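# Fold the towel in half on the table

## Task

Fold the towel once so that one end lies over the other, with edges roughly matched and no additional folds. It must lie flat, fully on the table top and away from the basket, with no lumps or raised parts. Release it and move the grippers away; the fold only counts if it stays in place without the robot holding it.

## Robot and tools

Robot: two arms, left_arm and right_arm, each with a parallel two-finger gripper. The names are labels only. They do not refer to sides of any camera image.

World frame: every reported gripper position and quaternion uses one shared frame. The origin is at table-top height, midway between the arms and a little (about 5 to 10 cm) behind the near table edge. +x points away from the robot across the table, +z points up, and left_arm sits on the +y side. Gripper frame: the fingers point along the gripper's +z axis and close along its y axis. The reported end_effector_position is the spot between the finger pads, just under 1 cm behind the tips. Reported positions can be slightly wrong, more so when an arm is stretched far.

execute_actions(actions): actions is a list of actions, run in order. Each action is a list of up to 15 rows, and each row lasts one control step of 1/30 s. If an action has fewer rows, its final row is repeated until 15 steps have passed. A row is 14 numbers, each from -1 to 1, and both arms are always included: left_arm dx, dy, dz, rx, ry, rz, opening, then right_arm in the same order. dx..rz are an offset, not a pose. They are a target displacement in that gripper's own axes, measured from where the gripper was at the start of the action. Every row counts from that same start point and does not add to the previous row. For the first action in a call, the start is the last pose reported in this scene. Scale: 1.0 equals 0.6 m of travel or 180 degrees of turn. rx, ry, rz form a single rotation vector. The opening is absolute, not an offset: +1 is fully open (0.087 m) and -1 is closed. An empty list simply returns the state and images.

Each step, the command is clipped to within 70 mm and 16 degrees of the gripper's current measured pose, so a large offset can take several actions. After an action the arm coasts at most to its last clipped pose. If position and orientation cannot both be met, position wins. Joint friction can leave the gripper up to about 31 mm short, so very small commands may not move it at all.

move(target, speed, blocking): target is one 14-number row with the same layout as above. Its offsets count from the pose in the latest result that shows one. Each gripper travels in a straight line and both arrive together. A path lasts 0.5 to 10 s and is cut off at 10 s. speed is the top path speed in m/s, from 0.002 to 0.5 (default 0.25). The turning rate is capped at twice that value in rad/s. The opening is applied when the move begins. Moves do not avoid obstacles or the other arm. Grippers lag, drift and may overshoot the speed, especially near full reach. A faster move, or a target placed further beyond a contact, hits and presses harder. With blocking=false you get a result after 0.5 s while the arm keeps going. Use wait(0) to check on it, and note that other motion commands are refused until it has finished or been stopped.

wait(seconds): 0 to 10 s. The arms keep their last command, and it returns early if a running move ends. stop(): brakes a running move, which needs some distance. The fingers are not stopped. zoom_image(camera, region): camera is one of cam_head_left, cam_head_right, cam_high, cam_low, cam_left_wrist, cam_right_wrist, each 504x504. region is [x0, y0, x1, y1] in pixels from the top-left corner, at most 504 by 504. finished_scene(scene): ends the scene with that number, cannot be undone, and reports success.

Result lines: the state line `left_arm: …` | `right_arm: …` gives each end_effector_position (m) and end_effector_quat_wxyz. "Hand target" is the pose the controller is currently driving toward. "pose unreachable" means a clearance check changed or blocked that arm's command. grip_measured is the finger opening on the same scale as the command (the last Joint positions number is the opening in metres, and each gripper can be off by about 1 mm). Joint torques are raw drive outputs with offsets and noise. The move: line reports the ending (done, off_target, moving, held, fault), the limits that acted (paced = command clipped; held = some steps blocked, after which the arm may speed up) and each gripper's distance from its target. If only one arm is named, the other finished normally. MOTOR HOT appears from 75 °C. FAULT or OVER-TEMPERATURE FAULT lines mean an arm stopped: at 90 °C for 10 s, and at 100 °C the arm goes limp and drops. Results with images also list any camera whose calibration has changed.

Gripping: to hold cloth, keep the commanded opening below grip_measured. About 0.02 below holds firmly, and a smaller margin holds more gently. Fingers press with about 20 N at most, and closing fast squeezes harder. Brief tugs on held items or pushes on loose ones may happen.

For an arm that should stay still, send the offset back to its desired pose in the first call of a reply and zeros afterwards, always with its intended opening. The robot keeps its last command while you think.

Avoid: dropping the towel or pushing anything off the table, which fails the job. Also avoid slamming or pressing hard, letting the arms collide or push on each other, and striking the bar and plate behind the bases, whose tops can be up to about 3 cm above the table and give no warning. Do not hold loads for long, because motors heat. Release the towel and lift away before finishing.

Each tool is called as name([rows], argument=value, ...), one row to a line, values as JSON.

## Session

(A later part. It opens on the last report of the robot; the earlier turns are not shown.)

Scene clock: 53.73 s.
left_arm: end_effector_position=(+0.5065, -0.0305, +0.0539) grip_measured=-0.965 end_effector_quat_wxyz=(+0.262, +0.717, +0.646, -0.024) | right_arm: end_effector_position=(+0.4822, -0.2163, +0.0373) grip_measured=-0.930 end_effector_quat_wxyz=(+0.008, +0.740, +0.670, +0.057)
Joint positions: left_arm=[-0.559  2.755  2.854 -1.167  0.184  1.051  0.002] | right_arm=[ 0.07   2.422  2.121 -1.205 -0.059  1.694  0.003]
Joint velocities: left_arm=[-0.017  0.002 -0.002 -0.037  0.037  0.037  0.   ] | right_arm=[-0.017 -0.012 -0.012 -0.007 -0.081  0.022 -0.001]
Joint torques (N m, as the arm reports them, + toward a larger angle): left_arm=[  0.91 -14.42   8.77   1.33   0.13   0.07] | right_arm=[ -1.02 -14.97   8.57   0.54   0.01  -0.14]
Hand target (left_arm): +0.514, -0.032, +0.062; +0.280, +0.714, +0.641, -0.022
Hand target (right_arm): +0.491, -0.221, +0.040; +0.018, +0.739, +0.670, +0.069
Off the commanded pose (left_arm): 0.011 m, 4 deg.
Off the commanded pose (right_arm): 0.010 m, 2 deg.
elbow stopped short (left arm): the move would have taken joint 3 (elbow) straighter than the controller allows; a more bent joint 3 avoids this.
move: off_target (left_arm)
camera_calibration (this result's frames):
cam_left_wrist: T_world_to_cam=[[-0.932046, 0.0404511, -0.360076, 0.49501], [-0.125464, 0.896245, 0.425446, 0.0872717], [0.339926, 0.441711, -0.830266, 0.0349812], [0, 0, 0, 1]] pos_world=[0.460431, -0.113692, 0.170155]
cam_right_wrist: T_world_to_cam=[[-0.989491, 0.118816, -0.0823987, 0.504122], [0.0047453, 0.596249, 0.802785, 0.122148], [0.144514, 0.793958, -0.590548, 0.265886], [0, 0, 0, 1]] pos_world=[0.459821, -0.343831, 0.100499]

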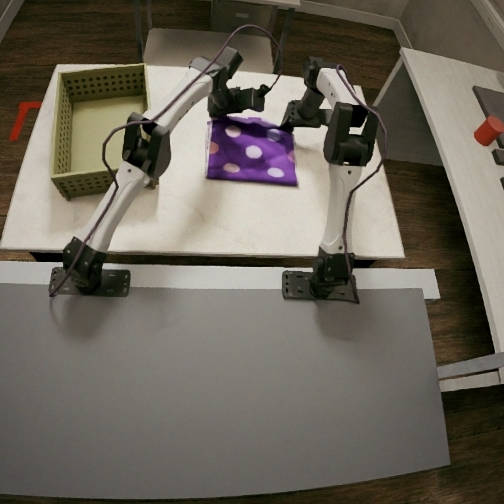

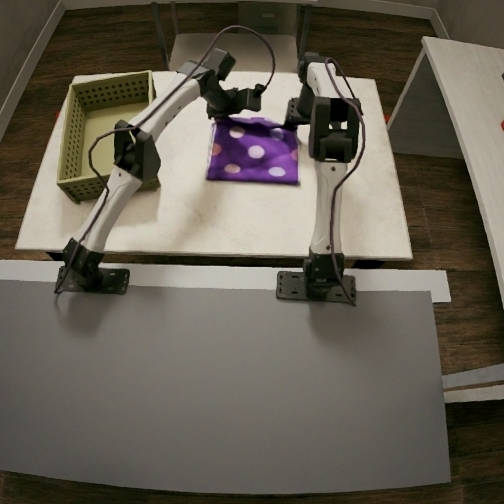

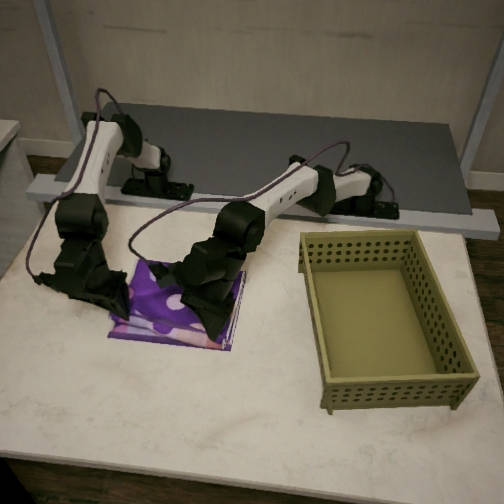

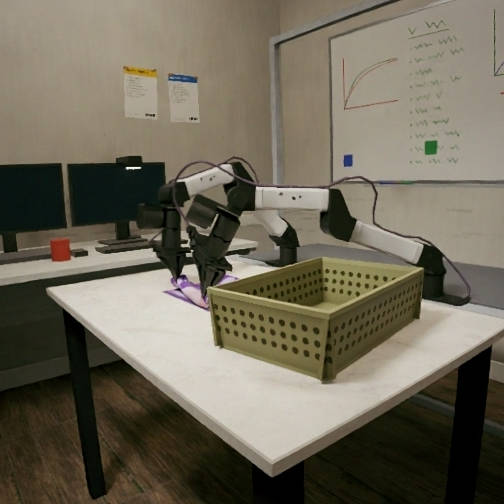

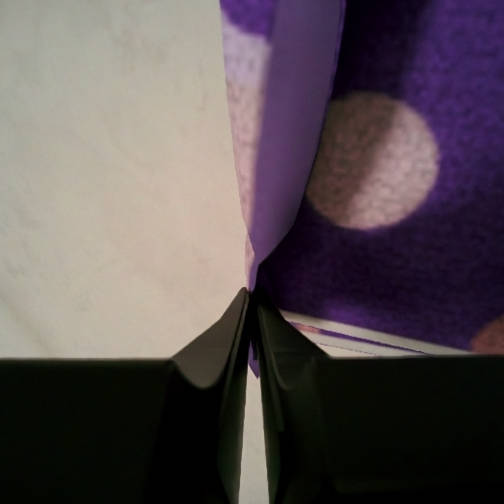

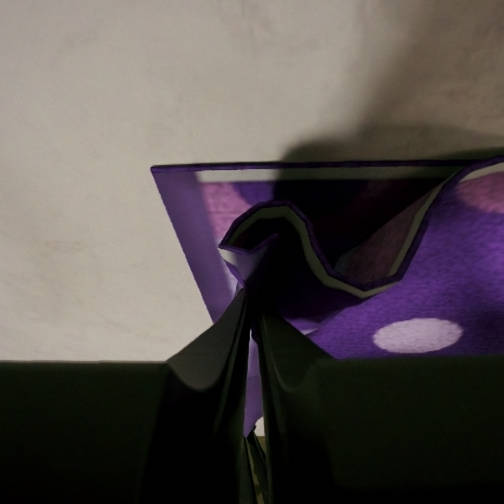

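move(target=[0,0,0,0,0,0,-0.55,0,0,0,0,0,0,-0.55])

move(target=[0,0.05,0.0,0,0,0,-0.55,0,0.06,0,0,0,0,-0.55], speed=0.05)

move(target=[0.03,0.03,-0.2,0,0,0,-0.55,-0.05,0,-0.2,0,0,0,-0.55], speed=0.15)

move(target=[0.15,-0.35,-0.1,0,0,0,-0.55,-0.15,-0.4,0,0,0,0,-0.55])

Scene clock: 55.60 s.
left_arm: end_effector_position=(+0.5067, -0.0307, +0.0540) grip_measured=-0.550 end_effector_quat_wxyz=(+0.262, +0.717, +0.646, -0.023) | right_arm: end_effector_position=(+0.4822, -0.2163, +0.0373) grip_measured=-0.550 end_effector_quat_wxyz=(+0.008, +0.740, +0.670, +0.057)
Joint positions: left_arm=[-0.559  2.755  2.854 -1.166  0.184  1.051  0.02 ] | right_arm=[ 0.07   2.422  2.121 -1.205 -0.059  1.694  0.02 ]
Joint velocities: left_arm=[-0.002 -0.007 -0.002  0.037 -0.022 -0.081 -0.001] | right_arm=[ 0.007 -0.002  0.002 -0.081 -0.022  0.007  0.   ]
Joint torques (N m, as the arm reports them, + toward a larger angle): left_arm=[  0.19 -14.82   6.64   1.18   0.12  -0.01] | right_arm=[ -0.14 -15.82   6.66   0.38   0.04  -0.03]
Hand target (left_arm): +0.506, -0.031, +0.054; +0.262, +0.717, +0.646, -0.024
Hand target (right_arm): +0.482, -0.216, +0.037; +0.008, +0.740, +0.670, +0.057
Off the commanded pose (left_arm): 0.000 m, 0 deg.
Off the commanded pose (right_arm): 0.000 m, 0 deg.
move: done
camera_calibration (this result's frames):
cam_left_wrist: T_world_to_cam=[[-0.93163, 0.0405839, -0.361136, 0.495132], [-0.125635, 0.896502, 0.424852, 0.087505], [0.341001, 0.441176, -0.830109, 0.0344989], [0, 0, 0, 1]] pos_world=[0.46051, -0.113763, 0.170271]
cam_right_wrist: T_world_to_cam=[[-0.989491, 0.118816, -0.0823987, 0.504122], [0.0047453, 0.596249, 0.802785, 0.122148], [0.144514, 0.793958, -0.590548, 0.265886], [0, 0, 0, 1]] pos_world=[0.459821, -0.343831, 0.100499]

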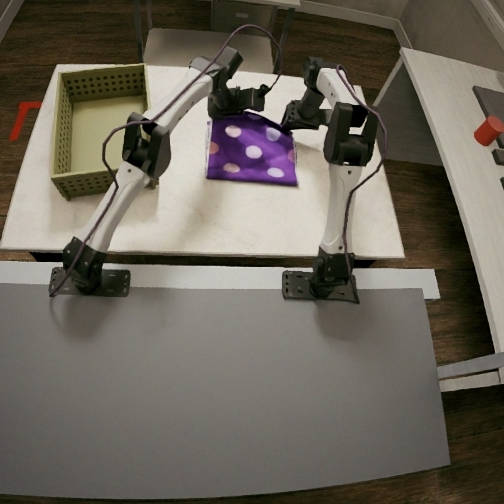

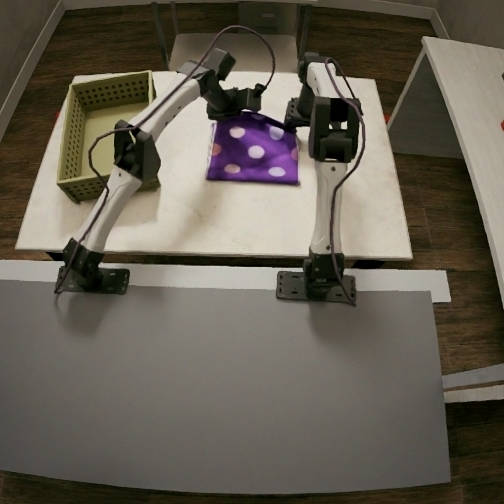

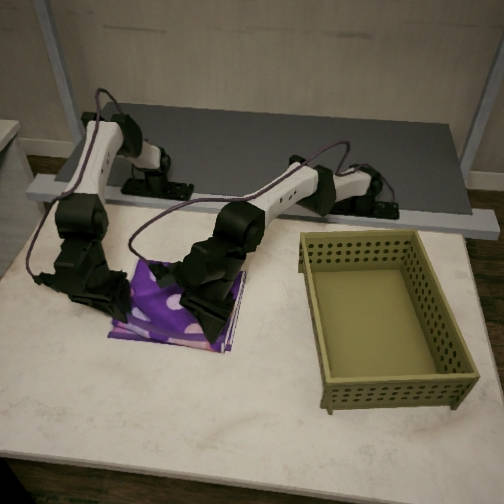

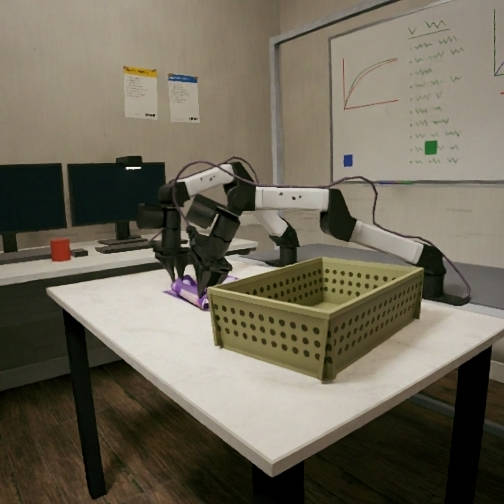

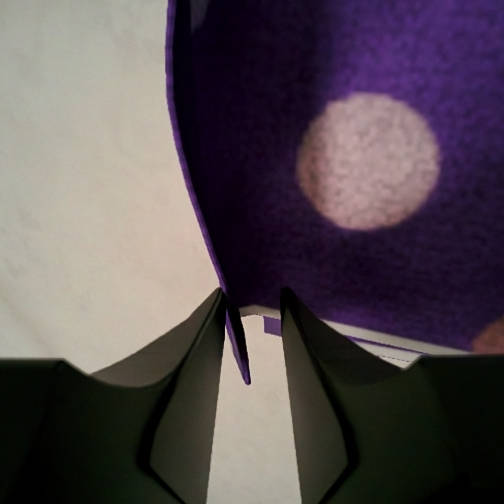

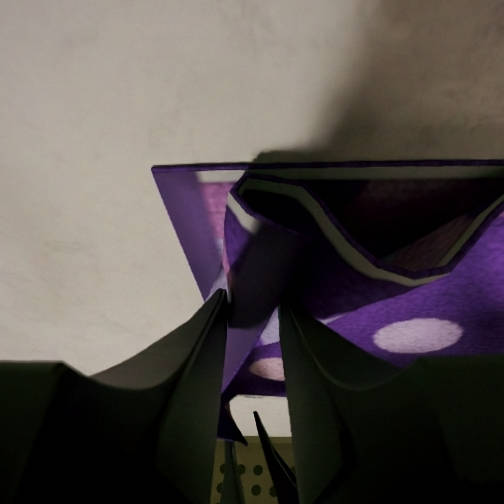

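Scene clock: 57.00 s.
left_arm: end_effector_position=(+0.5269, -0.0304, +0.0625) grip_measured=-0.550 end_effector_quat_wxyz=(+0.296, +0.711, +0.638, -0.011) | right_arm: end_effector_position=(+0.5179, -0.2156, +0.0427) grip_measured=-0.550 end_effector_quat_wxyz=(+0.010, +0.740, +0.670, +0.059)
Joint positions: left_arm=[-0.54   2.755  2.854 -1.093  0.186  1.064  0.02 ] | right_arm=[ 0.07   2.684  2.627 -1.444 -0.059  1.694  0.02 ]
Joint velocities: left_arm=[ 0.007 -0.002 -0.022 -0.022  0.037  0.037  0.001] | right_arm=[-0.017  0.012  0.012 -0.051 -0.037 -0.022 -0.   ]
Joint torques (N m, as the arm reports them, + toward a larger angle): left_arm=[  0.97 -13.79   8.82   1.39   0.15   0.03] | right_arm=[ -0.87 -15.88   8.37   0.31   0.03  -0.11]
Hand target (left_arm): +0.534, -0.031, +0.064; +0.309, +0.709, +0.634, -0.010
Hand target (right_arm): +0.518, -0.220, +0.041; +0.008, +0.740, +0.670, +0.058
Off the commanded pose (left_arm): 0.008 m, 4 deg.
Off the commanded pose (right_arm): 0.005 m, 0 deg.
elbow stopped short (left arm): the move would have taken joint 3 (elbow) straighter than the controller allows; a more bent joint 3 avoids this.
move: off_target (left_arm)
camera_calibration (this result's frames):
cam_left_wrist: T_world_to_cam=[[-0.905962, 0.021584, -0.422808, 0.506717], [-0.156999, 0.91036, 0.382878, 0.105726], [0.393172, 0.413254, -0.821363, 0.00566891], [0, 0, 0, 1]] pos_world=[0.473437, -0.109528, 0.17842]
cam_right_wrist: T_world_to_cam=[[-0.989002, 0.118845, -0.0880439, 0.53982], [0.000163969, 0.596154, 0.80287, 0.119562], [0.147905, 0.794026, -0.589616, 0.261553], [0, 0, 0, 1]] pos_world=[0.495178, -0.343112, 0.105751]

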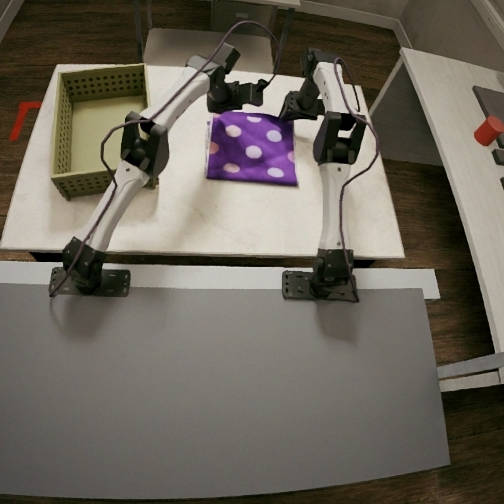

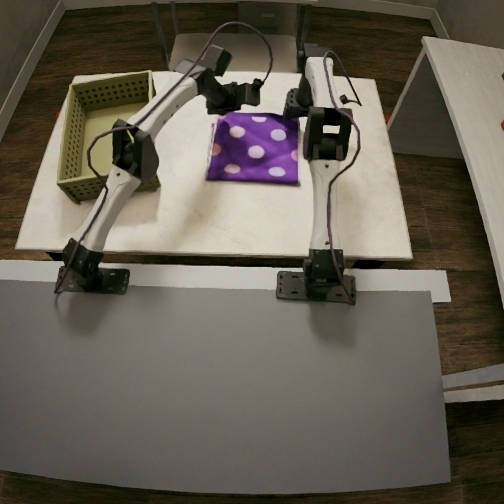

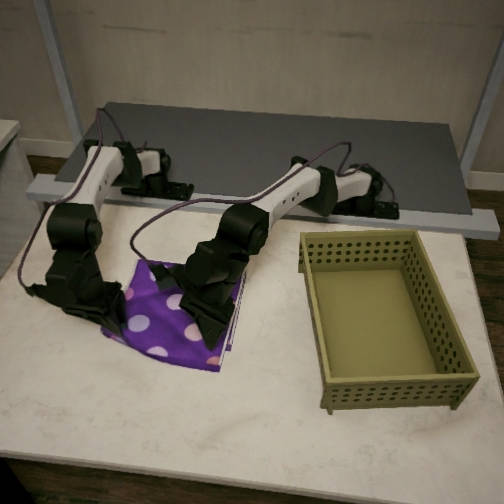

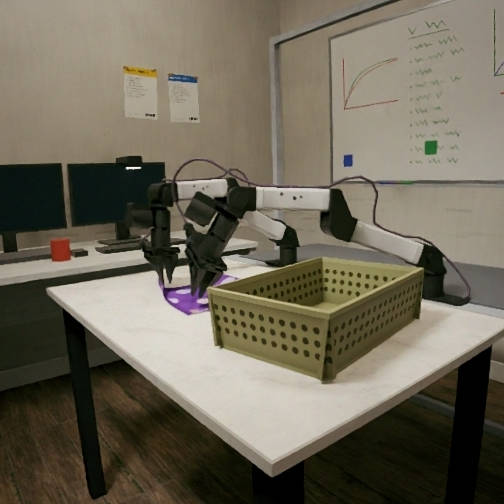

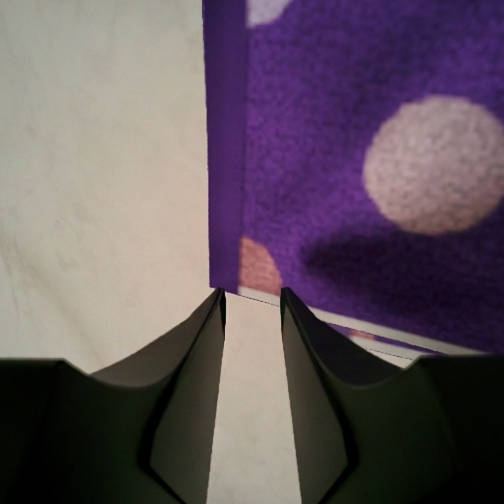

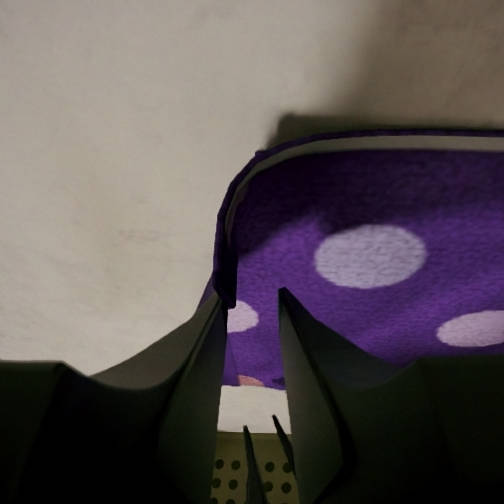

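Scene clock: 58.37 s.
left_arm: end_effector_position=(+0.5066, +0.0338, +0.1631) grip_measured=-0.550 end_effector_quat_wxyz=(+0.301, +0.709, +0.638, -0.005) | right_arm: end_effector_position=(+0.5061, -0.2499, +0.1593) grip_measured=-0.550 end_effector_quat_wxyz=(+0.064, +0.744, +0.654, +0.121)
Joint positions: left_arm=[-0.453  2.538  2.854 -1.313  0.226  1.139  0.02 ] | right_arm=[ 0.001  2.495  2.721 -1.566 -0.07   1.66   0.02 ]
Joint velocities: left_arm=[ 0.022 -0.002 -0.007  0.007 -0.037 -0.007  0.   ] | right_arm=[-0.032  0.002 -0.007  0.037 -0.022 -0.066 -0.   ]
Joint torques (N m, as the arm reports them, + toward a larger angle): left_arm=[  0.62 -14.63   4.23   1.19   0.15   0.03] | right_arm=[ -0.84 -16.75   4.72   0.62  -0.07  -0.16]
Hand target (left_arm): +0.502, +0.038, +0.162; +0.293, +0.711, +0.639, -0.011
Hand target (right_arm): +0.502, -0.252, +0.159; +0.057, +0.743, +0.656, +0.118
Off the commanded pose (left_arm): 0.006 m, 1 deg.
Off the commanded pose (right_arm): 0.005 m, 10 deg.
joint sent to its limit (right arm) — the command would take joint 4 (wrist pitch) past its lower limit, so that joint was sent only as far as its limit.
move: off_target (right_arm)
camera_calibration (this result's frames):
cam_left_wrist: T_world_to_cam=[[-0.89995, 0.0171582, -0.435655, 0.528696], [-0.166665, 0.909798, 0.380119, 0.0109949], [0.40288, 0.414697, -0.815913, 0.0638773], [0, 0, 0, 1]] pos_world=[0.451898, -0.0455643, 0.278268]
cam_right_wrist: T_world_to_cam=[[-0.956903, 0.153011, -0.246829, 0.56003], [-0.110462, 0.594281, 0.796636, 0.102942], [0.268579, 0.789568, -0.551767, 0.291076], [0, 0, 0, 1]] pos_world=[0.469089, -0.376691, 0.21683]

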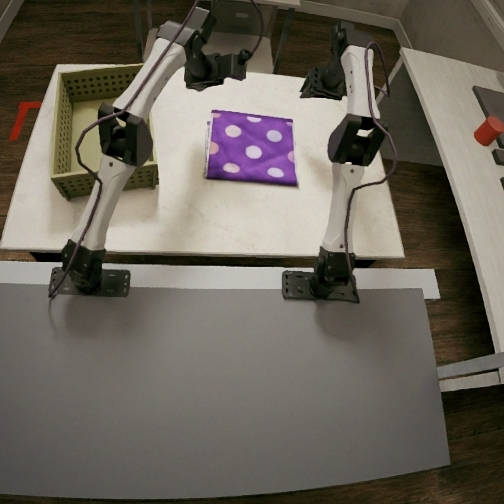

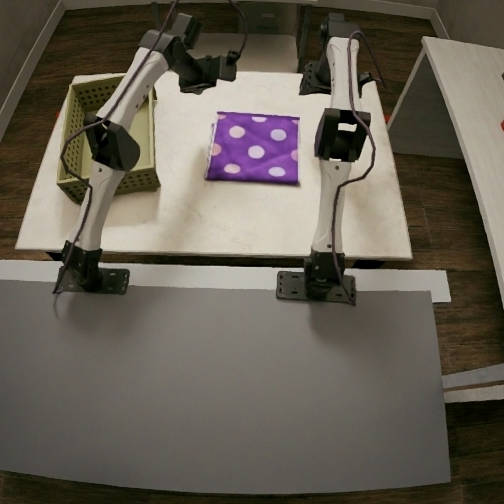

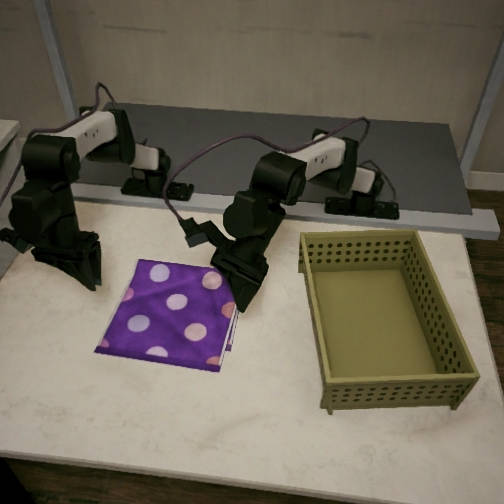

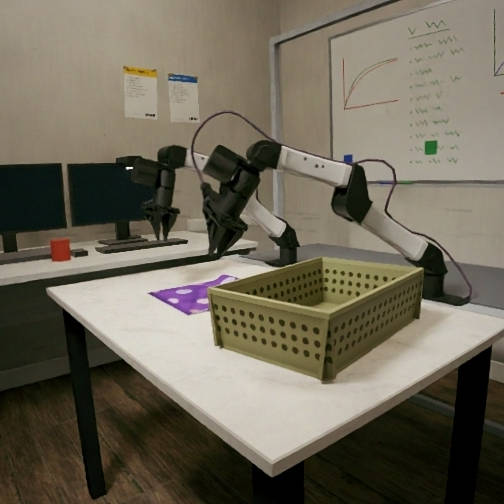

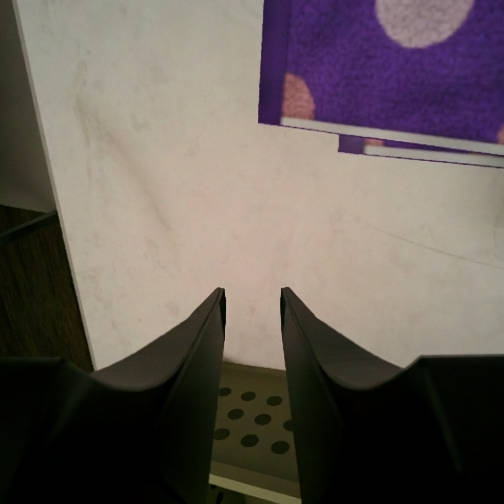

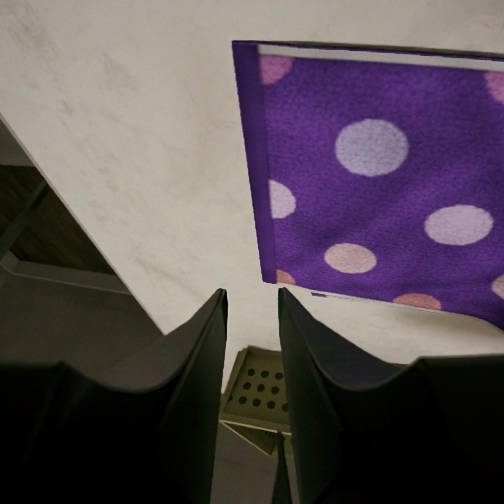

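Scene clock: 60.10 s.
left_arm: end_effector_position=(+0.3138, +0.1367, +0.0902) grip_measured=-0.550 end_effector_quat_wxyz=(+0.296, +0.711, +0.638, -0.006) | right_arm: end_effector_position=(+0.2643, -0.3027, +0.0861) grip_measured=-0.550 end_effector_quat_wxyz=(+0.055, +0.747, +0.654, +0.113)
Joint positions: left_arm=[-0.438  1.451  1.012 -0.573  0.232  1.155  0.02 ] | right_arm=[-0.268  1.436  0.987 -0.941 -0.124  1.398  0.02 ]
Joint velocities: left_arm=[-0.007 -0.007  0.002 -0.037 -0.007  0.022 -0.   ] | right_arm=[-0.012  0.002  0.007 -0.037 -0.037  0.022 -0.001]
Joint torques (N m, as the arm reports them, + toward a larger angle): left_arm=[ 1.11 -7.21  5.12  1.42  0.13 -0.01] | right_arm=[-1.06 -7.73  5.45  0.81 -0.1  -0.15]
Hand target (left_arm): +0.312, +0.140, +0.090; +0.301, +0.709, +0.638, -0.005
Hand target (right_arm): +0.265, -0.305, +0.087; +0.063, +0.744, +0.654, +0.122
Off the commanded pose (left_arm): 0.007 m, 1 deg.
Off the commanded pose (right_arm): 0.005 m, 1 deg.
move: done; limits=paced
camera_calibration (this result's frames):
cam_left_wrist: T_world_to_cam=[[-0.903683, 0.0227003, -0.4276, 0.321389], [-0.160961, 0.907349, 0.388342, -0.0892917], [0.396798, 0.419765, -0.816302, 0.040698], [0, 0, 0, 1]] pos_world=[0.259912, 0.0566396, 0.205323]
cam_right_wrist: T_world_to_cam=[[-0.96241, 0.156185, -0.2222, 0.318967], [-0.0888854, 0.591942, 0.801064, 0.15916], [0.256644, 0.790703, -0.555809, 0.361226], [0, 0, 0, 1]] pos_world=[0.228418, -0.429653, 0.14415]

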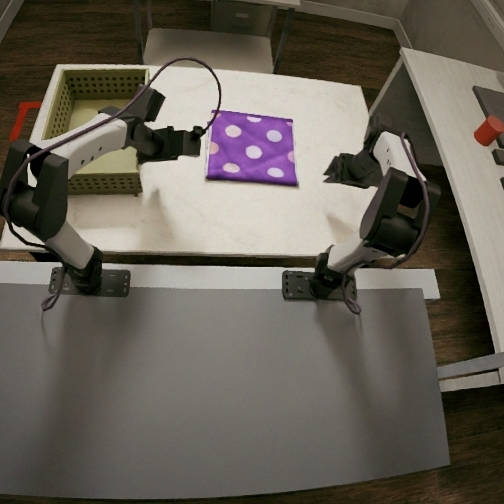

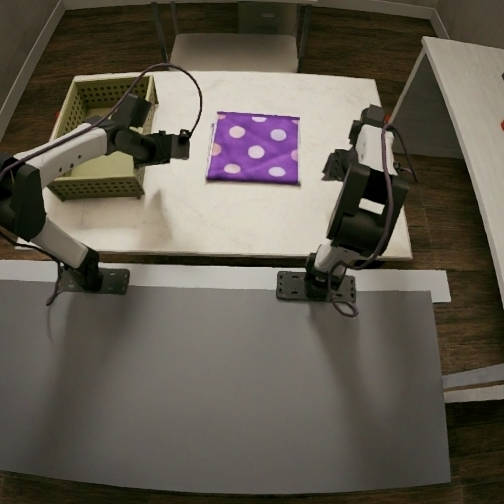

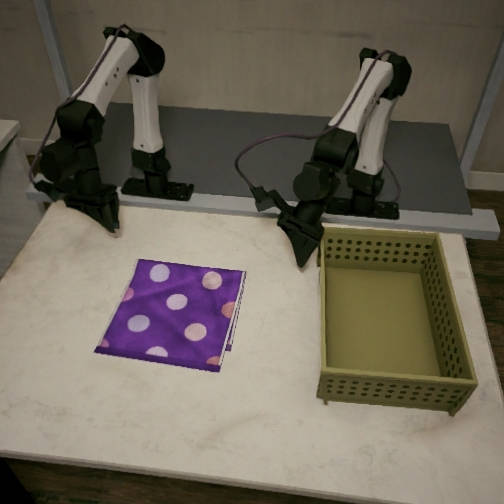

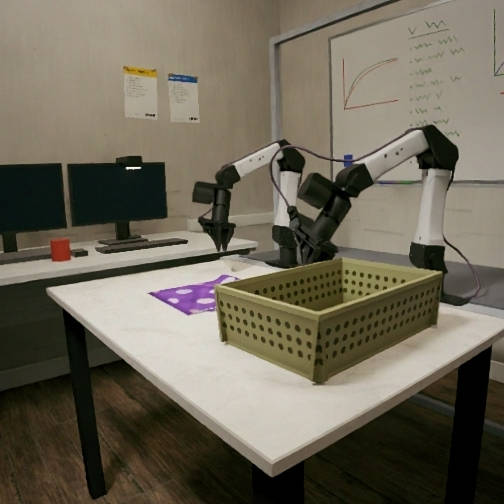

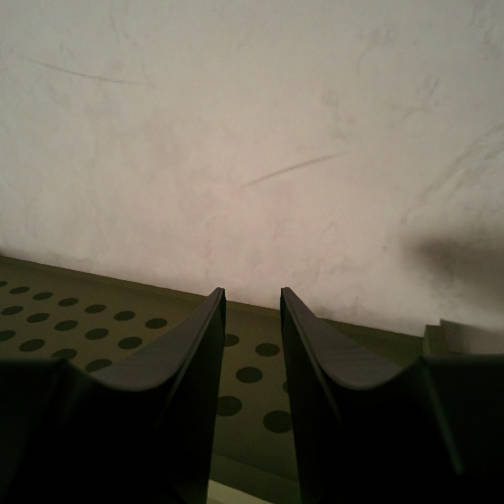

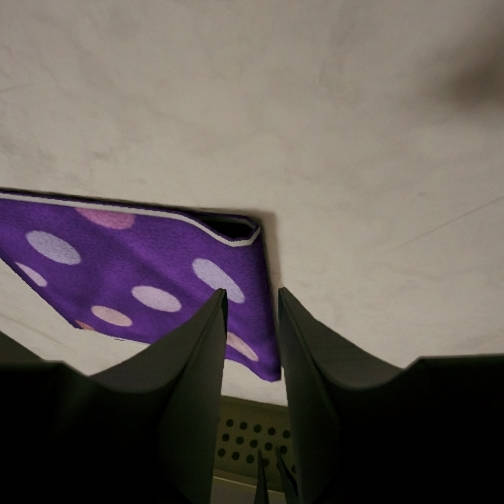

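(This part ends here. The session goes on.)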